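# Four arms build a self-supporting stick ring over the well

## Task

Four desks, each carrying one arm, surround a square opening (the well) with nothing under it but the floor. In the scene frame the well's centre is at x = 0, y = 0 and its edges are parallel to x and y. Approximate arm mounts (metres) and facing directions (degrees counter-clockwise from +x): arm1 at x=+0.22 y=+0.56 z=+0.72 facing -90; arm2 at x=-0.52 y=+0.50 z=+0.72 facing -90; arm3 at x=-0.22 y=-0.56 z=+0.72 facing +90; arm4 at x=+0.52 y=-0.50 z=+0.72 facing +90. Using wooden sticks, form a closed ring around the well's centre where every stick has one end lying on a desk and its other end lying on the following stick; sticks are allowed to overhang the well. Any number of arms may be used. The ring must stand by itself at the end, since anything only a robot is still holding up does not count. When finished, release everything and move the arms out of the way.

## Robot and tools

Robots: four identical i2rt Big YAM arms named arm1, arm2, arm3 and arm4. Each has six revolute joints, a two-finger gripper and a wrist camera that, with joints 1 and 6 at 0 and the hand level and forward, sits above the hand looking toward the fingertips. Reach is roughly 1.0 m from the joint-1 axis. Joints move at different speeds, so the hand can travel on a wide curve between postures. A room camera, cam_high, looks down from about (0.35, -0.04, 2.05).

Frames: everything uses one scene frame with its origin on the floor and +z up; the well centre is x=0, y=0 and desk tops are near z=0.72. "hand" is the midpoint between the fingertips; its z axis runs along the fingers and the fingers close along its y axis. Hand poses are computed from each arm's true foot pose, which is never printed.

execute_actions(actions, cameras): actions is a list holding a single action or nothing. The action is an object keyed by arm name; under each arm goes "joints", an object of absolute joint targets (not offsets) by name. Each arm gets its own separate object; include only the keys you want to change. Names, units and ranges: joint1_rad -2.879..2.879 (rotates the arm about its foot, positive counter-clockwise seen from above, 0 = unfold along the foot's facing direction); joint2_rad 0..3.141 (shoulder; 0 has the upper arm pointing back about level, increasing lifts it up then forward); joint3_rad 0..3.019 (elbow; 0 folded, larger opens); joint4_rad -1.692..1.57 (hand pitch, positive tips fingers up); joint5_rad -1.57..1.57 (hand yaw, positive toward the arm's right); joint6_rad -2.094..2.094 (hand roll, positive clockwise viewed from behind the hand); gripper_m 0..0.093 metres of fingertip gap. Completion tolerances are ±0.045, 0.14, 0.09, 0.055, 0.03, 0.035 rad and ±0.003 m. All listed motions begin at once and may finish at different moments; arms do not wait for one another. An omitted joint or arm may keep driving toward an earlier target. Any unknown key or out-of-range number rejects the whole call with no motion. An empty list just reports state and images. cameras lists which images to return (arm1_cam_wrist ... arm4_cam_wrist, cam_high, or "all"); omitted/null/["all"] gives all, [] gives none. The "pictures" line gives the image order. Example action: {"arm1": {"joints": {"gripper_m": 0.05}}, "arm2": {"joints": {"joint1_rad": 0.3}}}.

wait(seconds): 0 to 10 s with no new command; returns the same state and images.
zoom_image(camera, region): enlarges [x0, y0, x1, y1] pixels (origin top-left, at most 504x504) of that camera's most recent full image.
read_manual(section): returns URDF licence text only; moves nothing.
finished_scene(scene): ends the given scene (1 or 2) irreversibly and reports success; the ring must already be stable. Replying without any tool call ends all remaining work.

Reading results: joint_positions gives current joints. joint_status tells how each commanded motion ended: done, "off_target" (stopped short, possibly still pushing), "contact_stop" or "time_out" (target dropped, holds where it stopped; but a timed-out joint may keep a nearby target, within 0.375, 0.375, 0.113, 0.225, 0.075, 0.3 rad for joints 1-6, and keep pushing, listed under on_its_own). "joint command not followed" with a "cause:" line means a self/inter-arm clearance check blocked that arm's joint targets (gripper still executes); those joints show "not_followed" and may be retried automatically later. on_its_own describes uncommanded behaviour; its "held at" is a target, not a position. Tiny target changes may produce no motion. Joint torques are raw drive outputs with per-arm offsets, scale and noise, nonzero even unloaded. If a result reports a stop, later motion calls in that reply are skipped.

Cameras: the wrist cameras are 616x616 fisheye, cam_high is 896x504 pinhole with radial distortion; calibration K, D and T_world_to_cam are given and can be slightly off. Wrist camera poses derive from reported joints, so they inherit joint errors.

Cautions: the arms do not stop on contact and can push hard; to relieve a stuck push, command the joint its reported position. A hard squeeze between two robots fails and ends the run, and a hard hit may too; the clearance check can act late and ignores fingers, gripper housings and wrist cameras, and no state line reports arm-to-arm contact. Objects touching robots are fine. Sustained loads heat motors: a MOTOR HOT warning comes at 85 °C; at 100 °C the arm and gripper go limp and fall (OVER-TEMPERATURE FAULT, joints marked "limit_stop_at_motor_heat"; resend targets afterward). Heat builds even while you are thinking, and the robots keep holding the last command then. Loaded joints that time out will sag. Avoid dropping, slipping, slamming, pushing objects out of the work area, and knocking sticks into the well; occasional external nudges may move loose items.

Each tool is called after "Request:" as name(argument=value, ...), one argument or row to a line, values as JSON.

## Session

Request:
execute_actions(
  actions=[],
)

Scene clock: 0.00 s.
Joint torques (N m, as the arm reports them, + toward a larger angle): no reading
Motor temperatures (°C, as the motors report them): arm1=[26 23 25 23 25 24] | arm2=[25 26 27 25 23 26] | arm3=[25 24 22 26 24 22] | arm4=[23 23 23 25 23 23]
arm1.joint_positions: joint1_rad=+0.213 joint2_rad=+0.567 joint3_rad=+1.340 joint4_rad=-1.493 joint5_rad=+0.315 joint6_rad=-0.450 gripper_m=+0.095
arm1.joint_status: not commanded
arm1.hand: x=+0.2050 y=+0.3578 z=+1.3228 quat_wxyz=(-0.139, -0.452, -0.782, +0.405) (m; scene frame)
arm2.joint_positions: joint1_rad=+0.463 joint2_rad=+0.589 joint3_rad=+1.462 joint4_rad=-1.326 joint5_rad=+0.138 joint6_rad=+0.121 gripper_m=+0.094
arm2.joint_status: not commanded
arm2.hand: x=-0.4495 y=+0.3032 z=+1.3412 quat_wxyz=(-0.433, -0.525, -0.663, +0.313) (m; scene frame)
arm3.joint_positions: joint1_rad=-0.317 joint2_rad=+0.610 joint3_rad=+1.399 joint4_rad=-1.229 joint5_rad=+0.260 joint6_rad=+0.270 gripper_m=+0.095
arm3.joint_status: not commanded
arm3.hand: x=-0.1091 y=-0.3550 z=+1.3916 quat_wxyz=(-0.462, +0.339, -0.763, -0.297) (m; scene frame)
arm4.joint_positions: joint1_rad=-0.190 joint2_rad=+0.528 joint3_rad=+1.349 joint4_rad=-1.376 joint5_rad=-0.231 joint6_rad=-0.318 gripper_m=+0.094
arm4.joint_status: not commanded
arm4.hand: x=+0.5263 y=-0.3015 z=+1.2796 quat_wxyz=(-0.361, +0.686, -0.534, -0.337) (m; scene frame)
pictures: arm1_cam_wrist, arm2_cam_wrist, arm3_cam_wrist, arm4_cam_wrist, cam_high
Images, in order (width x height): arm1_cam_wrist 616x616, arm2_cam_wrist 616x616, arm3_cam_wrist 616x616, arm4_cam_wrist 616x616, cam_high 896x504.

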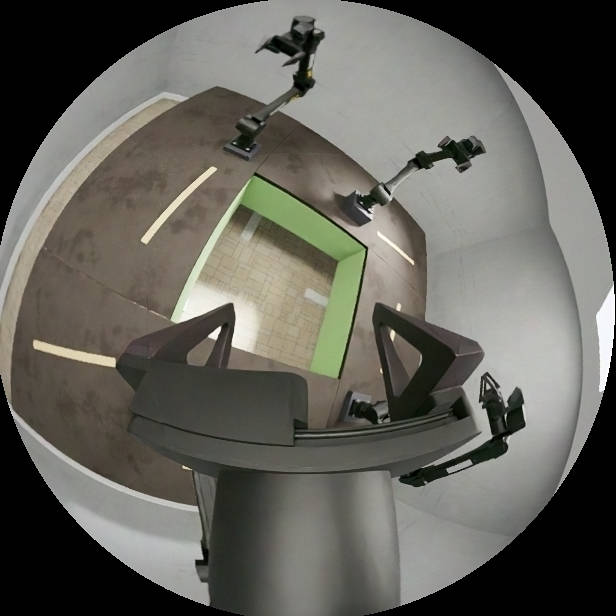

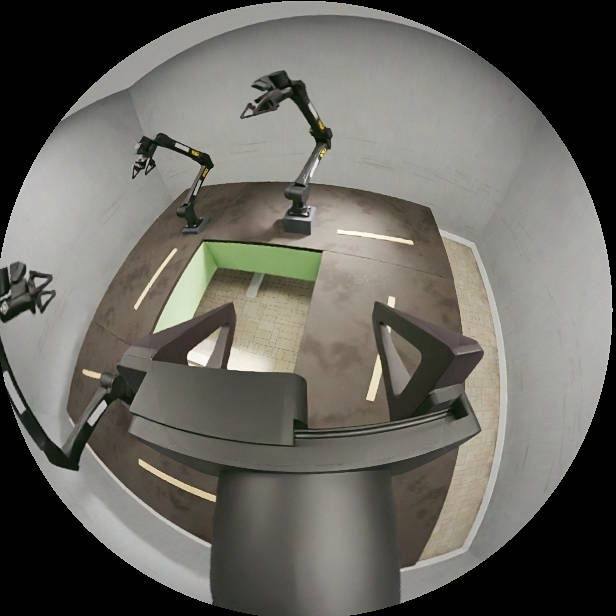

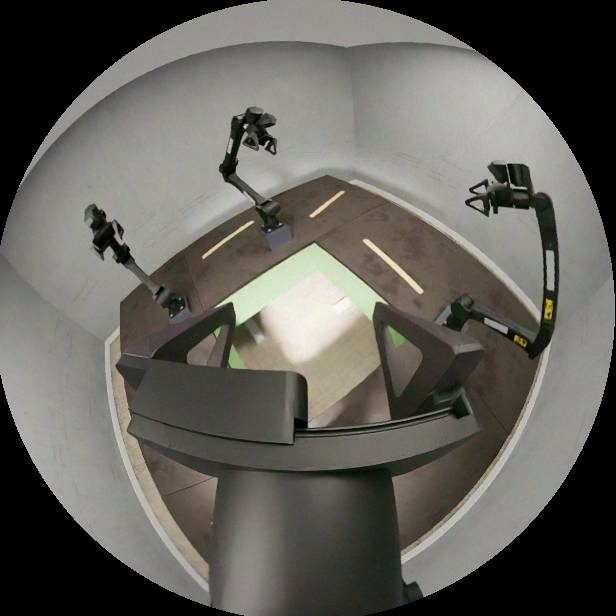

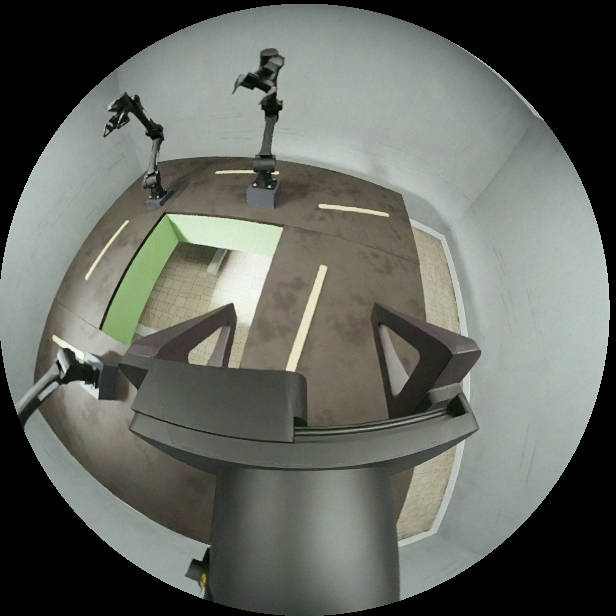

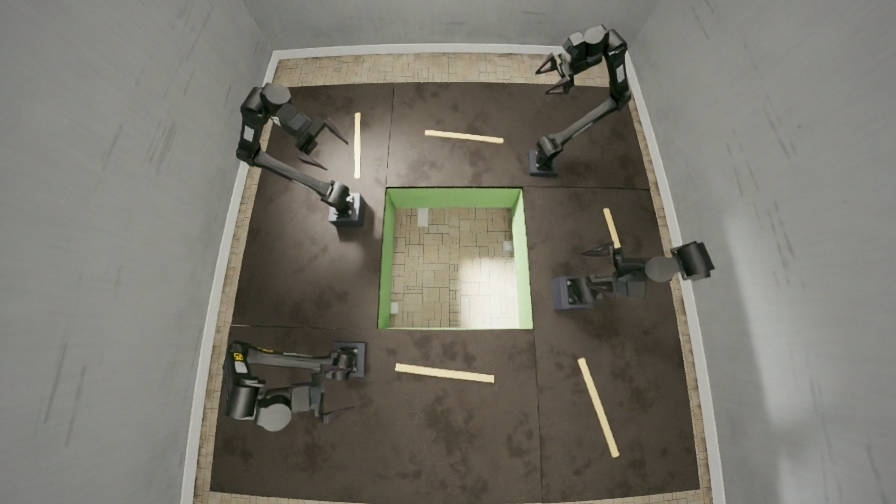

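Request:
execute_actions(
  actions=[
    {"arm1":{"joints":{"joint1_rad":1.709,"joint2_rad":1.723,"joint3_rad":0.95,"joint4_rad":-0.798,"joint5_rad":0,"joint6_rad":-0.12}},"arm4":{"joints":{"joint1_rad":-0.14,"joint2_rad":1.337,"joint3_rad":0.732,"joint4_rad":-0.966,"joint5_rad":0,"joint6_rad":-0.01}},"arm2":{"joints":{"joint1_rad":-0.471,"joint2_rad":1.435,"joint3_rad":0.814,"joint4_rad":-0.95,"joint5_rad":0,"joint6_rad":-0.314}},"arm3":{"joints":{"joint1_rad":1.54,"joint2_rad":1.493,"joint3_rad":0.648,"joint4_rad":-0.726,"joint5_rad":0,"joint6_rad":-0.13}}},
  ],
)

Scene clock: 22.80 s.
Joint torques (N m, as the arm reports them, + toward a larger angle): arm1=[  0.36 -12.46   7.32   1.2   -0.08   0.2 ] | arm2=[-1.01 -6.44  9.18  0.52  0.05 -0.16] | arm3=[ 1.25 -7.9   6.2   0.8  -0.06 -0.16] | arm4=[ 0.32 -8.26  7.18  0.8  -0.01  0.14]
Motor temperatures (°C, as the motors report them): arm1=[26 23 29 23 25 24] | arm2=[25 26 31 26 23 26] | arm3=[25 24 28 26 24 22] | arm4=[23 23 28 25 23 23]
arm1.joint_positions: joint1_rad=+1.712 joint2_rad=+1.715 joint3_rad=+0.946 joint4_rad=-0.813 joint5_rad=+0.000 joint6_rad=-0.127 gripper_m=+0.095
arm1.joint_status: all done
arm1.hand: x=+0.6281 y=+0.6193 z=+0.8081 quat_wxyz=(+0.005, +0.135, -0.991, -0.004) (m; scene frame)
arm2.joint_positions: joint1_rad=-0.470 joint2_rad=+1.430 joint3_rad=+0.797 joint4_rad=-0.958 joint5_rad=+0.001 joint6_rad=-0.300 gripper_m=+0.094
arm2.joint_status: all done
arm2.hand: x=-0.6826 y=+0.2031 z=+0.8040 quat_wxyz=(+0.004, -0.774, -0.633, -0.004) (m; scene frame)
arm3.joint_positions: joint1_rad=+1.540 joint2_rad=+1.489 joint3_rad=+0.655 joint4_rad=-0.732 joint5_rad=+0.001 joint6_rad=-0.118 gripper_m=+0.095
arm3.joint_status: all done
arm3.hand: x=-0.5333 y=-0.5560 z=+0.7982 quat_wxyz=(-0.008, +0.999, +0.054, +0.002) (m; scene frame)
arm4.joint_positions: joint1_rad=-0.147 joint2_rad=+1.326 joint3_rad=+0.719 joint4_rad=-0.978 joint5_rad=-0.003 joint6_rad=-0.022 gripper_m=+0.094
arm4.joint_status: all done
arm4.hand: x=+0.5654 y=-0.1969 z=+0.7975 quat_wxyz=(+0.012, +0.662, -0.750, -0.002) (m; scene frame)
pictures: arm1_cam_wrist, arm2_cam_wrist, arm3_cam_wrist, arm4_cam_wrist, cam_high
camera_calibration (this result's frames):
arm1_cam_wrist: T_world_to_cam=[[0.261151, -0.964824, -0.0302491, 0.461061], [-0.77489, -0.228222, 0.589457, 0.157921], [-0.575626, -0.130497, -0.807233, 1.21739], [0, 0, 0, 1]] pos_world=[0.702726, 0.63975, 0.903576]
arm2_cam_wrist: T_world_to_cam=[[-0.979383, 0.201915, 0.00633062, -0.718102], [0.16567, 0.784858, 0.59712, -0.523477], [0.115599, 0.585857, -0.802127, 0.729891], [0, 0, 0, 1]] pos_world=[-0.700947, 0.128238, 0.90259]
arm3_cam_wrist: T_world_to_cam=[[-0.10539, 0.994266, 0.0181173, 0.481132], [0.807722, 0.0749607, 0.584779, 0.0148975], [0.580067, 0.0762633, -0.810991, 1.12174], [0, 0, 0, 1]] pos_world=[-0.612013, -0.565038, 0.892293]
arm4_cam_wrist: T_world_to_cam=[[0.992059, -0.122959, -0.0264598, -0.559404], [-0.0830668, -0.798504, 0.59623, -0.586341], [-0.0944401, -0.589298, -0.802377, 0.700908], [0, 0, 0, 1]] pos_world=[0.57245, -0.123936, 0.897186]
Images, in order (width x height): arm1_cam_wrist 616x616, arm2_cam_wrist 616x616, arm3_cam_wrist 616x616, arm4_cam_wrist 616x616, cam_high 896x504.

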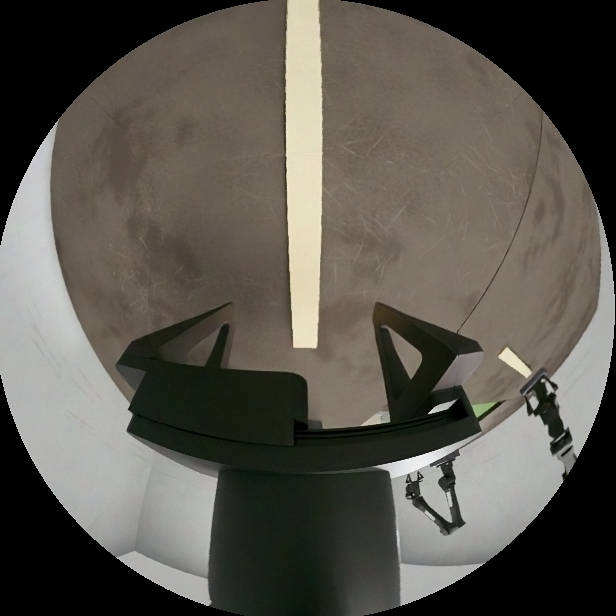

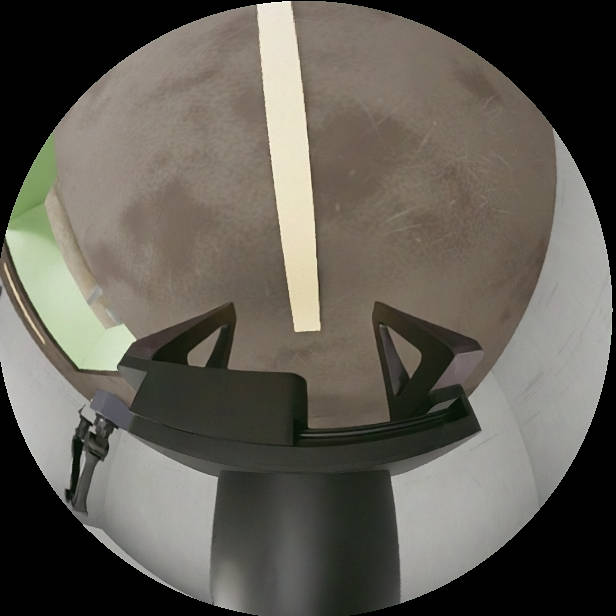

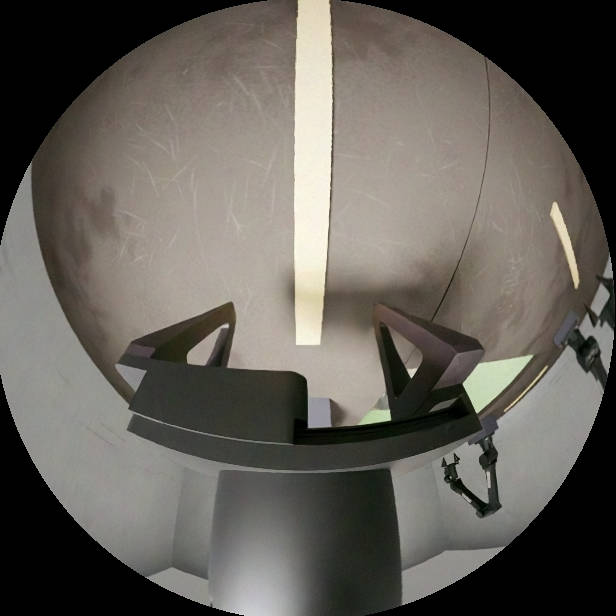

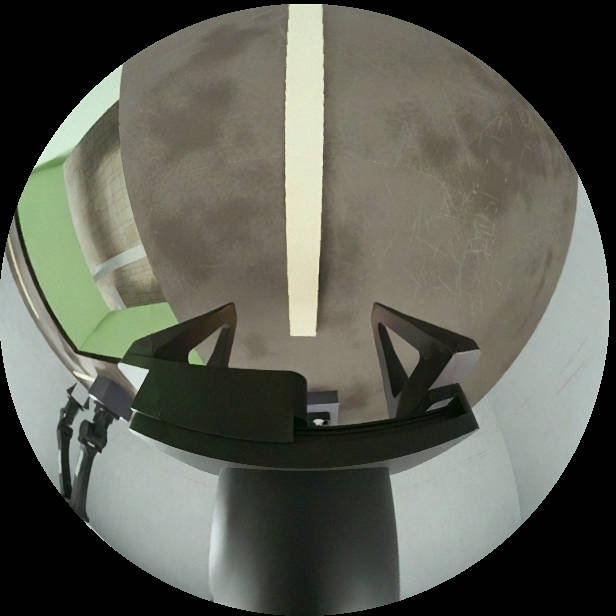

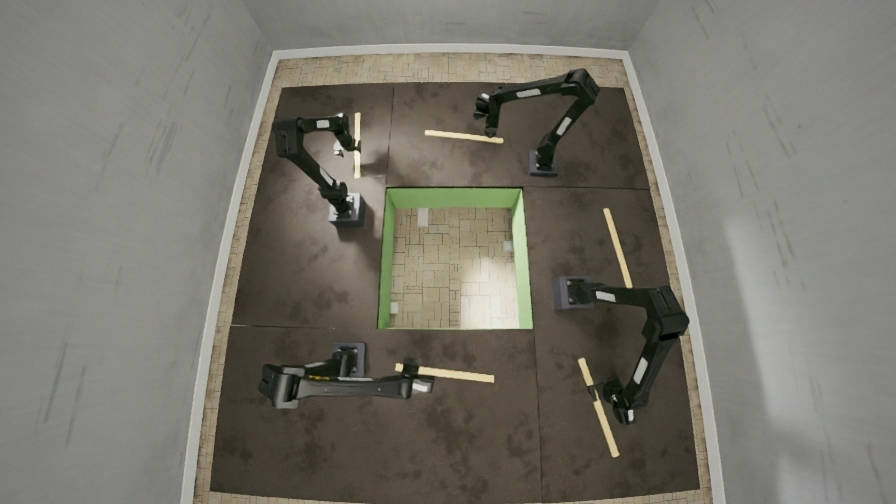

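Request:
execute_actions(
  actions=[
    {"arm1":{"joints":{"joint2_rad":1.893,"joint3_rad":0.918,"joint4_rad":-0.59}},"arm4":{"joints":{"joint2_rad":1.496,"joint3_rad":0.672,"joint4_rad":-0.74}},"arm2":{"joints":{"joint1_rad":-0.44,"joint2_rad":1.626,"joint3_rad":0.788,"joint4_rad":-0.73,"joint6_rad":-0.37}},"arm3":{"joints":{"joint2_rad":1.688,"joint3_rad":0.61,"joint4_rad":-0.49}}},
  ],
  cameras=[],
)

Request:
execute_actions(
  actions=[
    {"arm1":{"joints":{"gripper_m":0}},"arm4":{"joints":{"gripper_m":0}},"arm2":{"joints":{"gripper_m":0}},"arm3":{"joints":{"gripper_m":0}}},
  ],
)

Scene clock: 28.20 s.
Joint torques (N m, as the arm reports them, + toward a larger angle): arm1=[  0.49 -13.38   5.75   1.42  -0.13   0.19] | arm2=[-0.5  -8.16  6.35  0.97  0.12 -0.15] | arm3=[ 1.21 -9.92  4.64  0.9  -0.06 -0.16] | arm4=[  0.44 -11.1    5.31   0.76   0.     0.14]
Motor temperatures (°C, as the motors report them): arm1=[26 23 28 23 25 24] | arm2=[25 26 31 26 23 26] | arm3=[25 24 27 26 24 22] | arm4=[23 23 28 25 23 23]
arm1.joint_positions: joint1_rad=+1.714 joint2_rad=+1.885 joint3_rad=+0.917 joint4_rad=-0.608 joint5_rad=+0.001 joint6_rad=-0.127 gripper_m=+0.095
arm1.joint_status: all done
arm1.hand: x=+0.6314 y=+0.6210 z=+0.7331 quat_wxyz=(+0.002, +0.136, -0.991, -0.004) (m; scene frame)
arm2.joint_positions: joint1_rad=-0.446 joint2_rad=+1.628 joint3_rad=+0.789 joint4_rad=-0.751 joint5_rad=-0.001 joint6_rad=-0.360 gripper_m=+0.094
arm2.joint_status: all done
arm2.hand: x=-0.6862 y=+0.1787 z=+0.7353 quat_wxyz=(+0.003, -0.747, -0.665, -0.005) (m; scene frame)
arm3.joint_positions: joint1_rad=+1.540 joint2_rad=+1.694 joint3_rad=+0.613 joint4_rad=-0.499 joint5_rad=+0.001 joint6_rad=-0.118 gripper_m=+0.095
arm3.joint_status: all done
arm3.hand: x=-0.5296 y=-0.5550 z=+0.7285 quat_wxyz=(-0.007, +0.998, +0.054, +0.009) (m; scene frame)
arm4.joint_positions: joint1_rad=-0.147 joint2_rad=+1.500 joint3_rad=+0.670 joint4_rad=-0.752 joint5_rad=-0.003 joint6_rad=-0.022 gripper_m=+0.094
arm4.joint_status: all done
arm4.hand: x=+0.5661 y=-0.1855 z=+0.7319 quat_wxyz=(+0.011, +0.662, -0.750, -0.002) (m; scene frame)
pictures: none
No camera images: the call's "cameras" was empty. Leave "cameras" out to get every camera's image.

Scene clock: 28.93 s.
Joint torques (N m, as the arm reports them, + toward a larger angle): arm1=[  0.45 -13.31   5.82   1.2   -0.14   0.18] | arm2=[-0.56 -8.26  6.38  0.69  0.13 -0.12] | arm3=[ 1.21 -9.88  4.6   0.9  -0.05 -0.14] | arm4=[  0.46 -11.04   5.31   0.83  -0.03   0.13]
Motor temperatures (°C, as the motors report them): arm1=[26 24 28 23 25 24] | arm2=[25 26 31 26 23 26] | arm3=[25 24 27 26 24 22] | arm4=[23 23 28 25 23 23]
arm1.joint_positions: joint1_rad=+1.714 joint2_rad=+1.885 joint3_rad=+0.917 joint4_rad=-0.608 joint5_rad=+0.001 joint6_rad=-0.127 gripper_m=+0.027
arm1.joint_status: gripper_m off_target (ended at +0.027, target +0.000)
arm1.hand: x=+0.6314 y=+0.6211 z=+0.7331 quat_wxyz=(+0.002, +0.136, -0.991, -0.004) (m; scene frame)
arm2.joint_positions: joint1_rad=-0.446 joint2_rad=+1.628 joint3_rad=+0.789 joint4_rad=-0.744 joint5_rad=-0.001 joint6_rad=-0.361 gripper_m=+0.027
arm2.joint_status: gripper_m off_target (ended at +0.027, target +0.000)
arm2.hand: x=-0.6869 y=+0.1771 z=+0.7353 quat_wxyz=(+0.002, -0.747, -0.665, -0.001) (m; scene frame)
arm3.joint_positions: joint1_rad=+1.540 joint2_rad=+1.694 joint3_rad=+0.613 joint4_rad=-0.499 joint5_rad=+0.000 joint6_rad=-0.120 gripper_m=+0.027
arm3.joint_status: gripper_m off_target (ended at +0.027, target +0.000)
arm3.hand: x=-0.5296 y=-0.5551 z=+0.7285 quat_wxyz=(-0.007, +0.998, +0.055, +0.009) (m; scene frame)
arm4.joint_positions: joint1_rad=-0.147 joint2_rad=+1.500 joint3_rad=+0.670 joint4_rad=-0.752 joint5_rad=-0.002 joint6_rad=-0.021 gripper_m=+0.027
arm4.joint_status: gripper_m off_target (ended at +0.027, target +0.000)
arm4.hand: x=+0.5662 y=-0.1855 z=+0.7319 quat_wxyz=(+0.011, +0.661, -0.750, -0.002) (m; scene frame)
pictures: arm1_cam_wrist, arm2_cam_wrist, arm3_cam_wrist, arm4_cam_wrist, cam_high
camera_calibration (this result's frames):
arm1_cam_wrist: T_world_to_cam=[[0.262385, -0.964533, -0.0287975, 0.457607], [-0.778034, -0.229116, 0.584952, 0.210958], [-0.570804, -0.131078, -0.810556, 1.1587], [0, 0, 0, 1]] pos_world=[0.705454, 0.64159, 0.82897]
arm2_cam_wrist: T_world_to_cam=[[-0.992898, 0.118761, 0.00701475, -0.711644], [0.0999109, 0.800387, 0.591099, -0.50483], [0.0645852, 0.587602, -0.806568, 0.658421], [0, 0, 0, 1]] pos_world=[-0.698676, 0.101685, 0.834458]
arm3_cam_wrist: T_world_to_cam=[[-0.106562, 0.994176, 0.0160906, 0.482688], [0.799311, 0.0760276, 0.596089, 0.0405138], [0.591394, 0.0763819, -0.802757, 1.06305], [0, 0, 0, 1]] pos_world=[-0.609628, -0.564155, 0.821455]
arm4_cam_wrist: T_world_to_cam=[[0.992038, -0.123303, -0.0256388, -0.561225], [-0.0840403, -0.799748, 0.594425, -0.536426], [-0.0937991, -0.587537, -0.803742, 0.656101], [0, 0, 0, 1]] pos_world=[0.573216, -0.112723, 0.831812]
Images, in order (width x height): arm1_cam_wrist 616x616, arm2_cam_wrist 616x616, arm3_cam_wrist 616x616, arm4_cam_wrist 616x616, cam_high 896x504.

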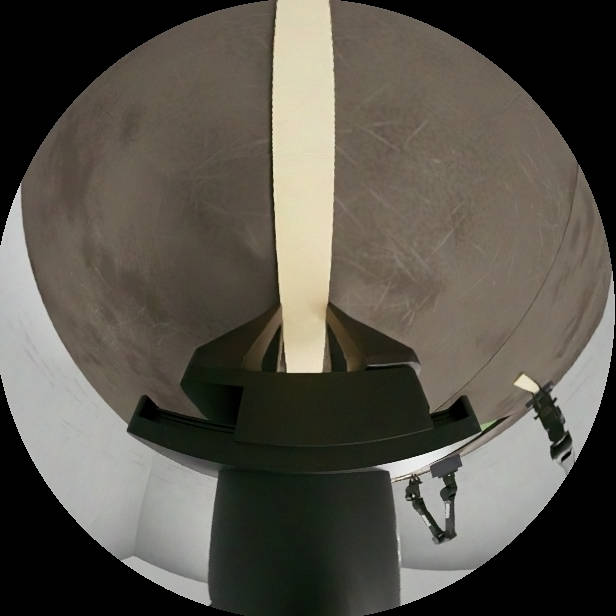

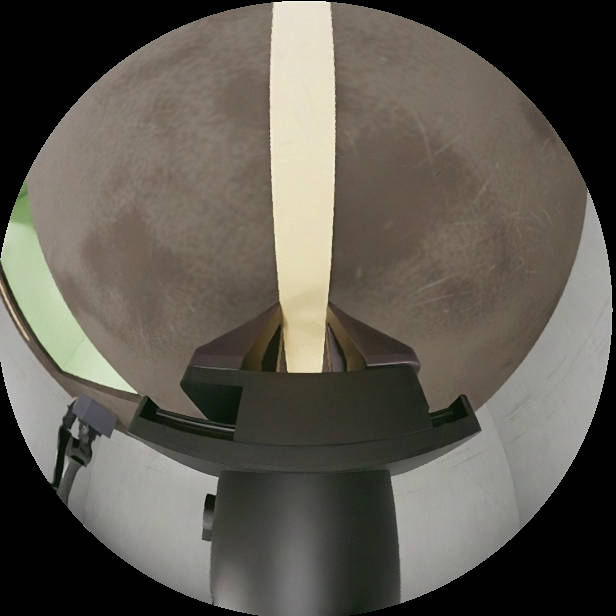

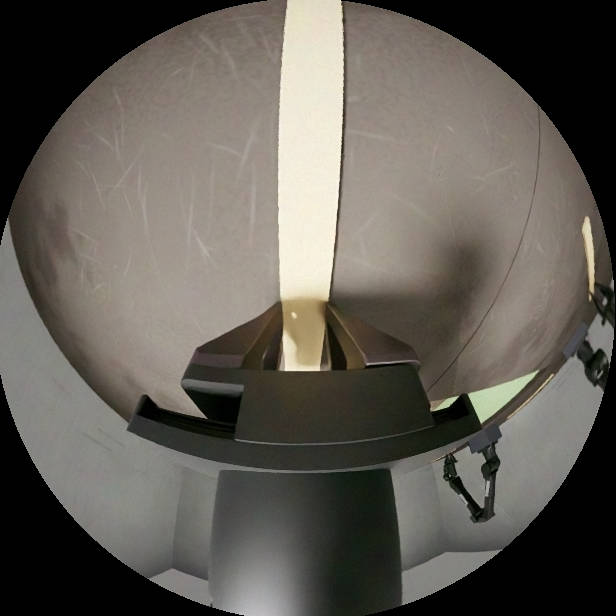

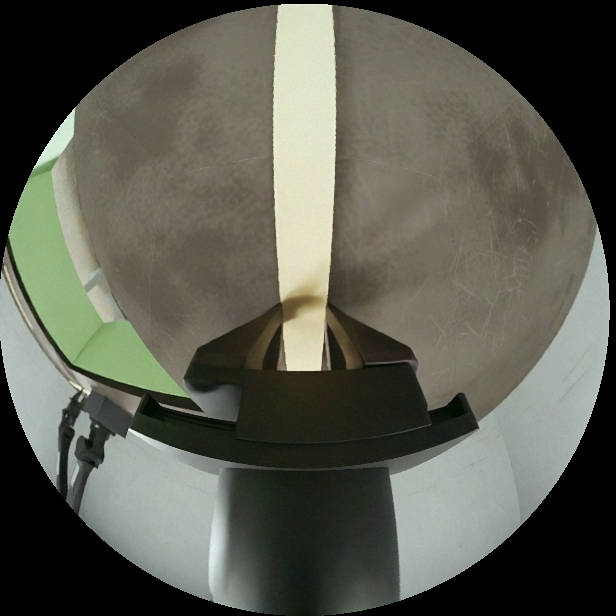

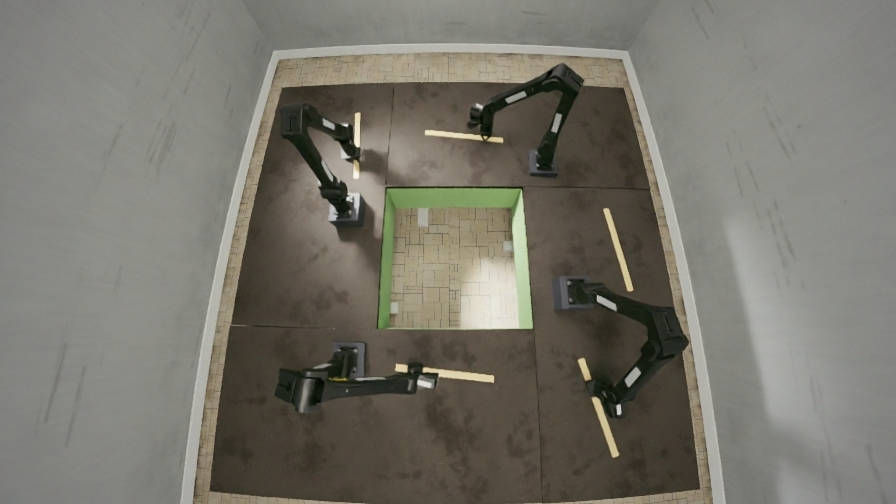

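Request:
execute_actions(
  actions=[
    {"arm1":{"joints":{"joint2_rad":1.3,"joint3_rad":0.6,"joint4_rad":-0.6}},"arm4":{"joints":{"joint2_rad":1.3,"joint4_rad":-0.9}},"arm2":{"joints":{"joint2_rad":1.43,"joint4_rad":-0.9}},"arm3":{"joints":{"joint2_rad":1.259,"joint3_rad":0.6,"joint4_rad":-0.65}}},
  ],
  cameras=[],
)

Request:
execute_actions(
  actions=[
    {"arm1":{"joints":{"joint1_rad":-0.917,"joint5_rad":-0.24,"joint6_rad":-0.9}},"arm3":{"joints":{"joint1_rad":-0.93,"joint5_rad":-0.24,"joint6_rad":-0.9}}},
  ],
  cameras=[],
)

Request:
execute_actions(
  actions=[
    {"arm1":{"joints":{"joint3_rad":0.382,"joint4_rad":-0.47}},"arm3":{"joints":{"joint3_rad":0.394,"joint4_rad":-0.525}},"arm4":{"joints":{"joint5_rad":-0.29,"joint6_rad":-1.36,"joint3_rad":1.178,"joint2_rad":1.732,"joint4_rad":-0.95}},"arm2":{"joints":{"joint1_rad":-0.1,"joint5_rad":-0.29,"joint6_rad":-1.36,"joint3_rad":1.164,"joint2_rad":1.755,"joint4_rad":-0.91}}},
  ],
  cameras=[],
)

Request:
execute_actions(
  actions=[
    {"arm4":{"joints":{"joint1_rad":0.21}},"arm2":{"joints":{"joint1_rad":0.24}}},
  ],
  cameras=["cam_high","arm1_cam_wrist"],
)

Scene clock: 44.57 s.
Joint torques (N m, as the arm reports them, + toward a larger angle): arm1=[ 0.1  -7.79  8.26  1.15 -0.1   0.21] | arm2=[-0.49 -6.18  8.19 -0.09  0.13 -0.11] | arm3=[ 1.27 -5.96  8.47  0.82 -0.04 -0.14] | arm4=[ 0.46 -8.74  6.45  0.05 -0.04  0.12]
Motor temperatures (°C, as the motors report them): arm1=[26 24 27 23 25 24] | arm2=[25 27 30 26 23 26] | arm3=[25 25 26 26 24 22] | arm4=[23 24 27 25 23 23]
arm1.joint_positions: joint1_rad=+1.714 joint2_rad=+1.303 joint3_rad=+0.597 joint4_rad=-0.607 joint5_rad=+0.001 joint6_rad=-0.127 gripper_m=+0.027
arm1.joint_status: all done
arm1.hand: x=+0.5538 y=+0.6087 z=+0.8518 quat_wxyz=(-0.129, +0.134, -0.982, -0.005) (m; scene frame)
arm2.joint_positions: joint1_rad=-0.446 joint2_rad=+1.426 joint3_rad=+0.783 joint4_rad=-0.890 joint5_rad=-0.001 joint6_rad=-0.361 gripper_m=+0.027
arm2.joint_status: all done
arm2.hand: x=-0.6798 y=+0.1902 z=+0.8010 quat_wxyz=(-0.007, -0.746, -0.665, +0.022) (m; scene frame)
arm3.joint_positions: joint1_rad=+1.540 joint2_rad=+1.254 joint3_rad=+0.600 joint4_rad=-0.645 joint5_rad=+0.000 joint6_rad=-0.120 gripper_m=+0.027
arm3.joint_status: all done
arm3.hand: x=-0.5546 y=-0.5567 z=+0.8554 quat_wxyz=(-0.016, +0.990, +0.055, -0.131) (m; scene frame)
arm4.joint_positions: joint1_rad=-0.147 joint2_rad=+1.299 joint3_rad=+0.670 joint4_rad=-0.892 joint5_rad=-0.002 joint6_rad=-0.021 gripper_m=+0.027
arm4.joint_status: all done
arm4.hand: x=+0.5655 y=-0.1965 z=+0.7900 quat_wxyz=(-0.013, +0.661, -0.750, -0.022) (m; scene frame)
pictures: none
No camera images: the call's "cameras" was empty. Leave "cameras" out to get every camera's image.

Scene clock: 46.87 s.
Joint torques (N m, as the arm reports them, + toward a larger angle): arm1=[ 0.27 -8.13  8.1   1.15 -0.51  0.05] | arm2=[-0.48 -6.04  8.23 -0.05  0.13 -0.11] | arm3=[ 1.36 -5.8   8.58  0.82 -0.32 -0.16] | arm4=[ 0.27 -8.77  6.44  0.06 -0.04  0.12]
Motor temperatures (°C, as the motors report them): arm1=[26 24 28 23 25 24] | arm2=[25 27 30 26 23 26] | arm3=[25 25 26 26 24 22] | arm4=[23 24 27 25 23 23]
arm1.joint_positions: joint1_rad=-0.914 joint2_rad=+1.303 joint3_rad=+0.597 joint4_rad=-0.607 joint5_rad=-0.237 joint6_rad=-0.893 gripper_m=+0.027
arm1.joint_status: all done
arm1.hand: x=-0.0266 y=+0.3203 z=+0.8537 quat_wxyz=(-0.099, -0.693, -0.701, +0.137) (m; scene frame)
arm2.joint_positions: joint1_rad=-0.446 joint2_rad=+1.426 joint3_rad=+0.783 joint4_rad=-0.890 joint5_rad=-0.001 joint6_rad=-0.361 gripper_m=+0.027
arm2.joint_status: not commanded
arm2.hand: x=-0.6798 y=+0.1902 z=+0.8010 quat_wxyz=(-0.007, -0.746, -0.665, +0.022) (m; scene frame)
arm3.joint_positions: joint1_rad=-0.929 joint2_rad=+1.255 joint3_rad=+0.600 joint4_rad=-0.645 joint5_rad=-0.237 joint6_rad=-0.888 gripper_m=+0.027
arm3.joint_status: all done
arm3.hand: x=+0.0229 y=-0.3225 z=+0.8673 quat_wxyz=(-0.154, +0.699, -0.690, -0.104) (m; scene frame)
arm4.joint_positions: joint1_rad=-0.147 joint2_rad=+1.299 joint3_rad=+0.670 joint4_rad=-0.892 joint5_rad=-0.002 joint6_rad=-0.021 gripper_m=+0.027
arm4.joint_status: not commanded
arm4.hand: x=+0.5655 y=-0.1965 z=+0.7900 quat_wxyz=(-0.013, +0.661, -0.750, -0.022) (m; scene frame)
pictures: none
No camera images: the call's "cameras" was empty. Leave "cameras" out to get every camera's image.

Scene clock: 48.93 s.
Joint torques (N m, as the arm reports them, + toward a larger angle): arm1=[-0.29 -6.23  7.34  1.8  -0.46  0.07] | arm2=[ -1.43 -11.27  11.61   0.12  -0.29  -0.16] | arm3=[ 1.37 -4.41  7.68  1.36 -0.32 -0.15] | arm4=[  0.53 -14.92   9.65   0.3   -0.66  -0.07]
Motor temperatures (°C, as the motors report them): arm1=[26 24 28 23 25 24] | arm2=[25 27 31 26 23 26] | arm3=[25 25 26 26 24 22] | arm4=[23 24 28 25 23 23]
arm1.joint_positions: joint1_rad=-0.914 joint2_rad=+1.303 joint3_rad=+0.369 joint4_rad=-0.492 joint5_rad=-0.237 joint6_rad=-0.894 gripper_m=+0.027
arm1.joint_status: all done
arm1.hand: x=+0.0447 y=+0.3761 z=+0.7895 quat_wxyz=(-0.106, -0.701, -0.701, +0.082) (m; scene frame)
arm2.joint_positions: joint1_rad=-0.094 joint2_rad=+1.760 joint3_rad=+1.120 joint4_rad=-0.908 joint5_rad=-0.288 joint6_rad=-1.346 gripper_m=+0.027
arm2.joint_status: all done
arm2.hand: x=-0.5300 y=+0.0261 z=+0.7833 quat_wxyz=(-0.141, -0.170, -0.975, +0.008) (m; scene frame)
arm3.joint_positions: joint1_rad=-0.929 joint2_rad=+1.258 joint3_rad=+0.385 joint4_rad=-0.537 joint5_rad=-0.237 joint6_rad=-0.889 gripper_m=+0.027
arm3.joint_status: all done
arm3.hand: x=-0.0413 y=-0.3720 z=+0.8006 quat_wxyz=(-0.100, +0.700, -0.699, -0.111) (m; scene frame)
arm4.joint_positions: joint1_rad=-0.147 joint2_rad=+1.722 joint3_rad=+1.129 joint4_rad=-0.950 joint5_rad=-0.285 joint6_rad=-1.347 gripper_m=+0.027
arm4.joint_status: all done
arm4.hand: x=+0.5417 y=-0.0287 z=+0.7892 quat_wxyz=(-0.007, +0.972, -0.180, -0.150) (m; scene frame)
pictures: none
No camera images: the call's "cameras" was empty. Leave "cameras" out to get every camera's image.

Scene clock: 50.20 s.
Joint torques (N m, as the arm reports them, + toward a larger angle): arm1=[ 0.4  -5.89  7.32  1.92 -0.47  0.06] | arm2=[ -0.89 -11.6   11.57   0.12  -0.26  -0.15] | arm3=[ 1.34 -4.43  7.7   1.37 -0.32 -0.16] | arm4=[ -1.1  -14.88   9.67   0.28  -0.53  -0.08]
Motor temperatures (°C, as the motors report them): arm1=[26 24 28 23 25 24] | arm2=[25 27 31 26 23 26] | arm3=[25 25 26 26 24 22] | arm4=[23 24 28 25 23 23]
arm1.joint_positions: joint1_rad=-0.914 joint2_rad=+1.303 joint3_rad=+0.369 joint4_rad=-0.492 joint5_rad=-0.237 joint6_rad=-0.894 gripper_m=+0.027
arm1.joint_status: not commanded
arm1.hand: x=+0.0447 y=+0.3761 z=+0.7895 quat_wxyz=(-0.106, -0.701, -0.701, +0.082) (m; scene frame)
arm2.joint_positions: joint1_rad=+0.243 joint2_rad=+1.760 joint3_rad=+1.120 joint4_rad=-0.908 joint5_rad=-0.289 joint6_rad=-1.348 gripper_m=+0.027
arm2.joint_status: all done
arm2.hand: x=-0.3728 y=+0.0494 z=+0.7820 quat_wxyz=(-0.139, -0.003, -0.990, -0.017) (m; scene frame)
arm3.joint_positions: joint1_rad=-0.929 joint2_rad=+1.258 joint3_rad=+0.385 joint4_rad=-0.537 joint5_rad=-0.237 joint6_rad=-0.889 gripper_m=+0.027
arm3.joint_status: not commanded
arm3.hand: x=-0.0413 y=-0.3720 z=+0.8006 quat_wxyz=(-0.100, +0.700, -0.699, -0.111) (m; scene frame)
arm4.joint_positions: joint1_rad=+0.215 joint2_rad=+1.722 joint3_rad=+1.129 joint4_rad=-0.950 joint5_rad=-0.288 joint6_rad=-1.349 gripper_m=+0.027
arm4.joint_status: all done
arm4.hand: x=+0.3729 y=-0.0519 z=+0.7919 quat_wxyz=(+0.018, +0.988, -0.001, -0.150) (m; scene frame)
pictures: arm1_cam_wrist, cam_high
camera_calibration (this result's frames):
arm1_cam_wrist: T_world_to_cam=[[-0.998414, -0.00302608, -0.0562232, 0.0933124], [-0.0223987, 0.937487, 0.3473, -0.619511], [0.0516576, 0.348008, -0.936067, 0.728507], [0, 0, 0, 1]] pos_world=[0.0416552, 0.32754, 0.902334]
Images, in order (width x height): arm1_cam_wrist 616x616, cam_high 896x504.

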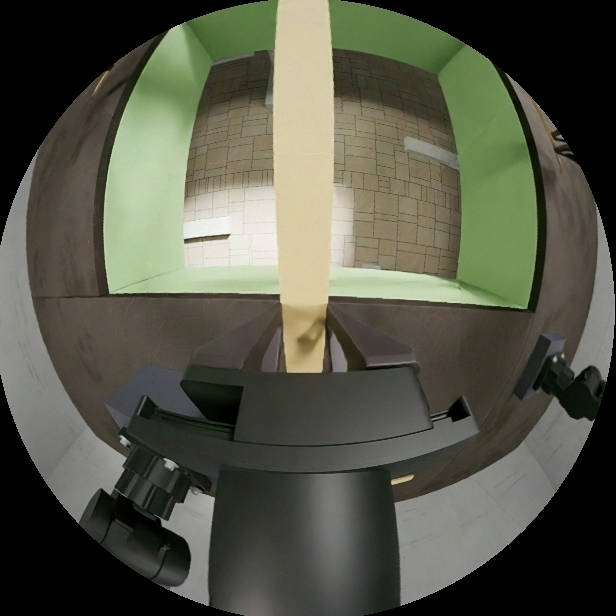

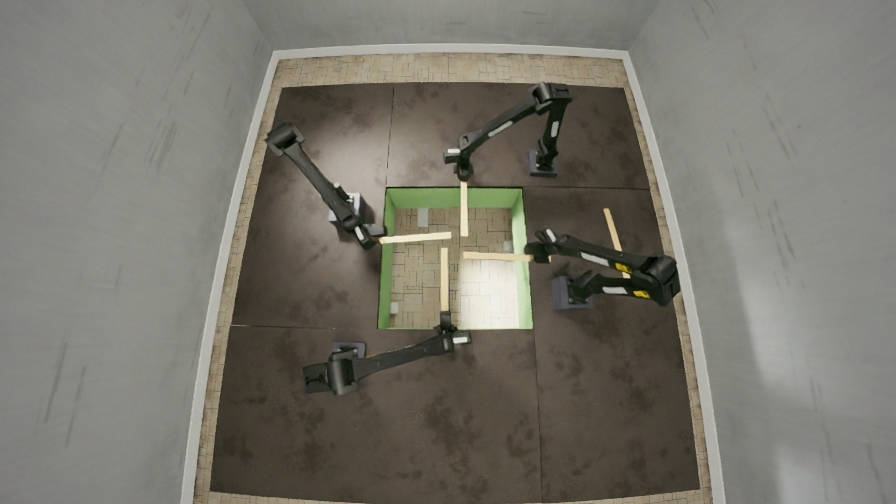

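Request:
execute_actions(
  actions=[
    {"arm1":{"joints":{"joint2_rad":1.426,"joint3_rad":0.54,"joint4_rad":-0.295,"joint5_rad":-0.29,"joint1_rad":-1.1}},"arm3":{"joints":{"joint2_rad":1.426,"joint3_rad":0.54,"joint4_rad":-0.3,"joint5_rad":-0.29,"joint1_rad":-1.13}},"arm4":{"joints":{"joint2_rad":1.775,"joint3_rad":1.277,"joint4_rad":-0.855,"joint5_rad":-0.42,"joint1_rad":0.1}},"arm2":{"joints":{"joint2_rad":1.79,"joint3_rad":1.269,"joint4_rad":-0.83,"joint5_rad":-0.42,"joint1_rad":0.13}}},
  ],
  cameras=[],
)

Request:
execute_actions(
  actions=[
    {"arm1":{"joints":{"joint6_rad":-0.67,"joint1_rad":-0.7}},"arm2":{"joints":{"joint6_rad":-1.3,"joint1_rad":0.2}},"arm4":{"joints":{"joint6_rad":-1.3,"joint1_rad":0.17}}},
  ],
  cameras=["cam_high"],
)

Scene clock: 60.47 s.
Joint torques (N m, as the arm reports them, + toward a larger angle): arm1=[ 0.63 -8.07  7.74  1.8  -0.51  0.09] | arm2=[ -0.4  -13.78  11.74   0.79  -0.51  -0.12] | arm3=[ 1.63 -7.12  9.    1.66 -0.41 -0.12] | arm4=[  0.62 -16.57   9.74   0.93  -0.78  -0.06]
Motor temperatures (°C, as the motors report them): arm1=[26 24 28 23 25 24] | arm2=[25 28 33 26 23 26] | arm3=[25 25 27 26 24 22] | arm4=[23 25 31 25 23 23]
arm1.joint_positions: joint1_rad=-1.100 joint2_rad=+1.419 joint3_rad=+0.528 joint4_rad=-0.311 joint5_rad=-0.287 joint6_rad=-0.895 gripper_m=+0.027
arm1.joint_status: all done
arm1.hand: x=-0.0794 y=+0.3539 z=+0.8164 quat_wxyz=(-0.097, -0.738, -0.636, +0.204) (m; scene frame)
arm2.joint_positions: joint1_rad=+0.123 joint2_rad=+1.797 joint3_rad=+1.233 joint4_rad=-0.839 joint5_rad=-0.416 joint6_rad=-1.348 gripper_m=+0.027
arm2.joint_status: all done
arm2.hand: x=-0.4011 y=-0.0252 z=+0.8119 quat_wxyz=(-0.212, -0.045, -0.975, +0.051) (m; scene frame)
arm3.joint_positions: joint1_rad=-1.133 joint2_rad=+1.428 joint3_rad=+0.514 joint4_rad=-0.311 joint5_rad=-0.285 joint6_rad=-0.890 gripper_m=+0.027
arm3.joint_status: all done
arm3.hand: x=+0.0753 y=-0.3621 z=+0.8082 quat_wxyz=(-0.203, +0.627, -0.745, -0.103) (m; scene frame)
arm4.joint_positions: joint1_rad=+0.091 joint2_rad=+1.772 joint3_rad=+1.233 joint4_rad=-0.865 joint5_rad=-0.415 joint6_rad=-1.350 gripper_m=+0.027
arm4.joint_status: all done
arm4.hand: x=+0.4040 y=+0.0219 z=+0.8129 quat_wxyz=(-0.048, +0.973, -0.046, -0.223) (m; scene frame)
pictures: none
No camera images: the call's "cameras" was empty. Leave "cameras" out to get every camera's image.

Scene clock: 61.70 s.
Joint torques (N m, as the arm reports them, + toward a larger angle): arm1=[ 1.05 -7.99  7.83  1.87 -0.44  0.23] | arm2=[ -1.59 -13.07  11.55   0.77  -0.46   0.13] | arm3=[ 1.59 -7.32  9.05  1.62 -0.42 -0.12] | arm4=[ -0.69 -16.85   9.63   0.94  -0.72   0.15]
Motor temperatures (°C, as the motors report them): arm1=[26 24 28 23 25 24] | arm2=[25 28 33 26 23 26] | arm3=[25 25 27 26 24 22] | arm4=[23 25 31 25 23 23]
arm1.joint_positions: joint1_rad=-0.702 joint2_rad=+1.419 joint3_rad=+0.528 joint4_rad=-0.311 joint5_rad=-0.289 joint6_rad=-0.678 gripper_m=+0.027
arm1.joint_status: all done
arm1.hand: x=+0.0237 y=+0.2551 z=+0.8157 quat_wxyz=(-0.156, -0.678, -0.700, +0.164) (m; scene frame)
arm2.joint_positions: joint1_rad=+0.208 joint2_rad=+1.797 joint3_rad=+1.233 joint4_rad=-0.839 joint5_rad=-0.417 joint6_rad=-1.314 gripper_m=+0.027
arm2.joint_status: all done
arm2.hand: x=-0.3570 y=-0.0132 z=+0.8115 quat_wxyz=(-0.215, -0.020, -0.976, +0.038) (m; scene frame)
arm3.joint_positions: joint1_rad=-1.133 joint2_rad=+1.428 joint3_rad=+0.514 joint4_rad=-0.311 joint5_rad=-0.285 joint6_rad=-0.890 gripper_m=+0.027
arm3.joint_status: not commanded
arm3.hand: x=+0.0753 y=-0.3621 z=+0.8082 quat_wxyz=(-0.203, +0.627, -0.745, -0.103) (m; scene frame)
arm4.joint_positions: joint1_rad=+0.178 joint2_rad=+1.772 joint3_rad=+1.233 joint4_rad=-0.865 joint5_rad=-0.416 joint6_rad=-1.312 gripper_m=+0.027
arm4.joint_status: all done
arm4.hand: x=+0.3589 y=+0.0098 z=+0.8137 quat_wxyz=(-0.035, +0.973, -0.022, -0.226) (m; scene frame)
pictures: cam_high
Images, in order (width x height): cam_high 896x504.

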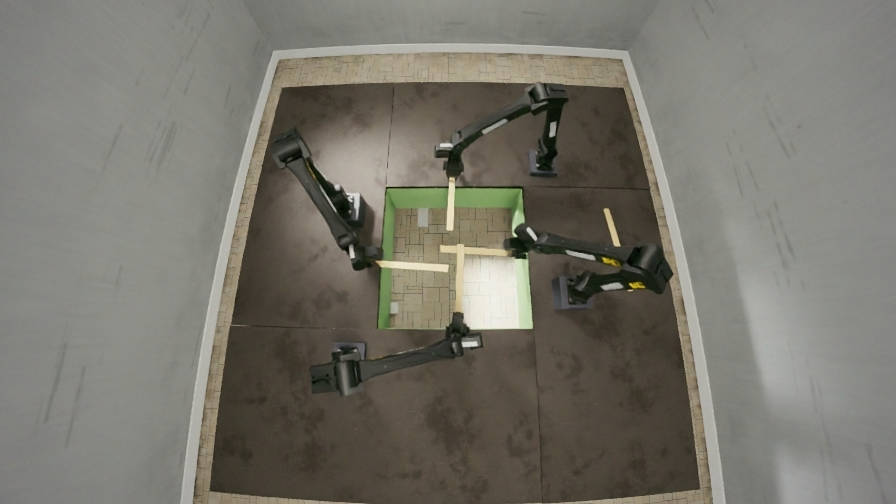

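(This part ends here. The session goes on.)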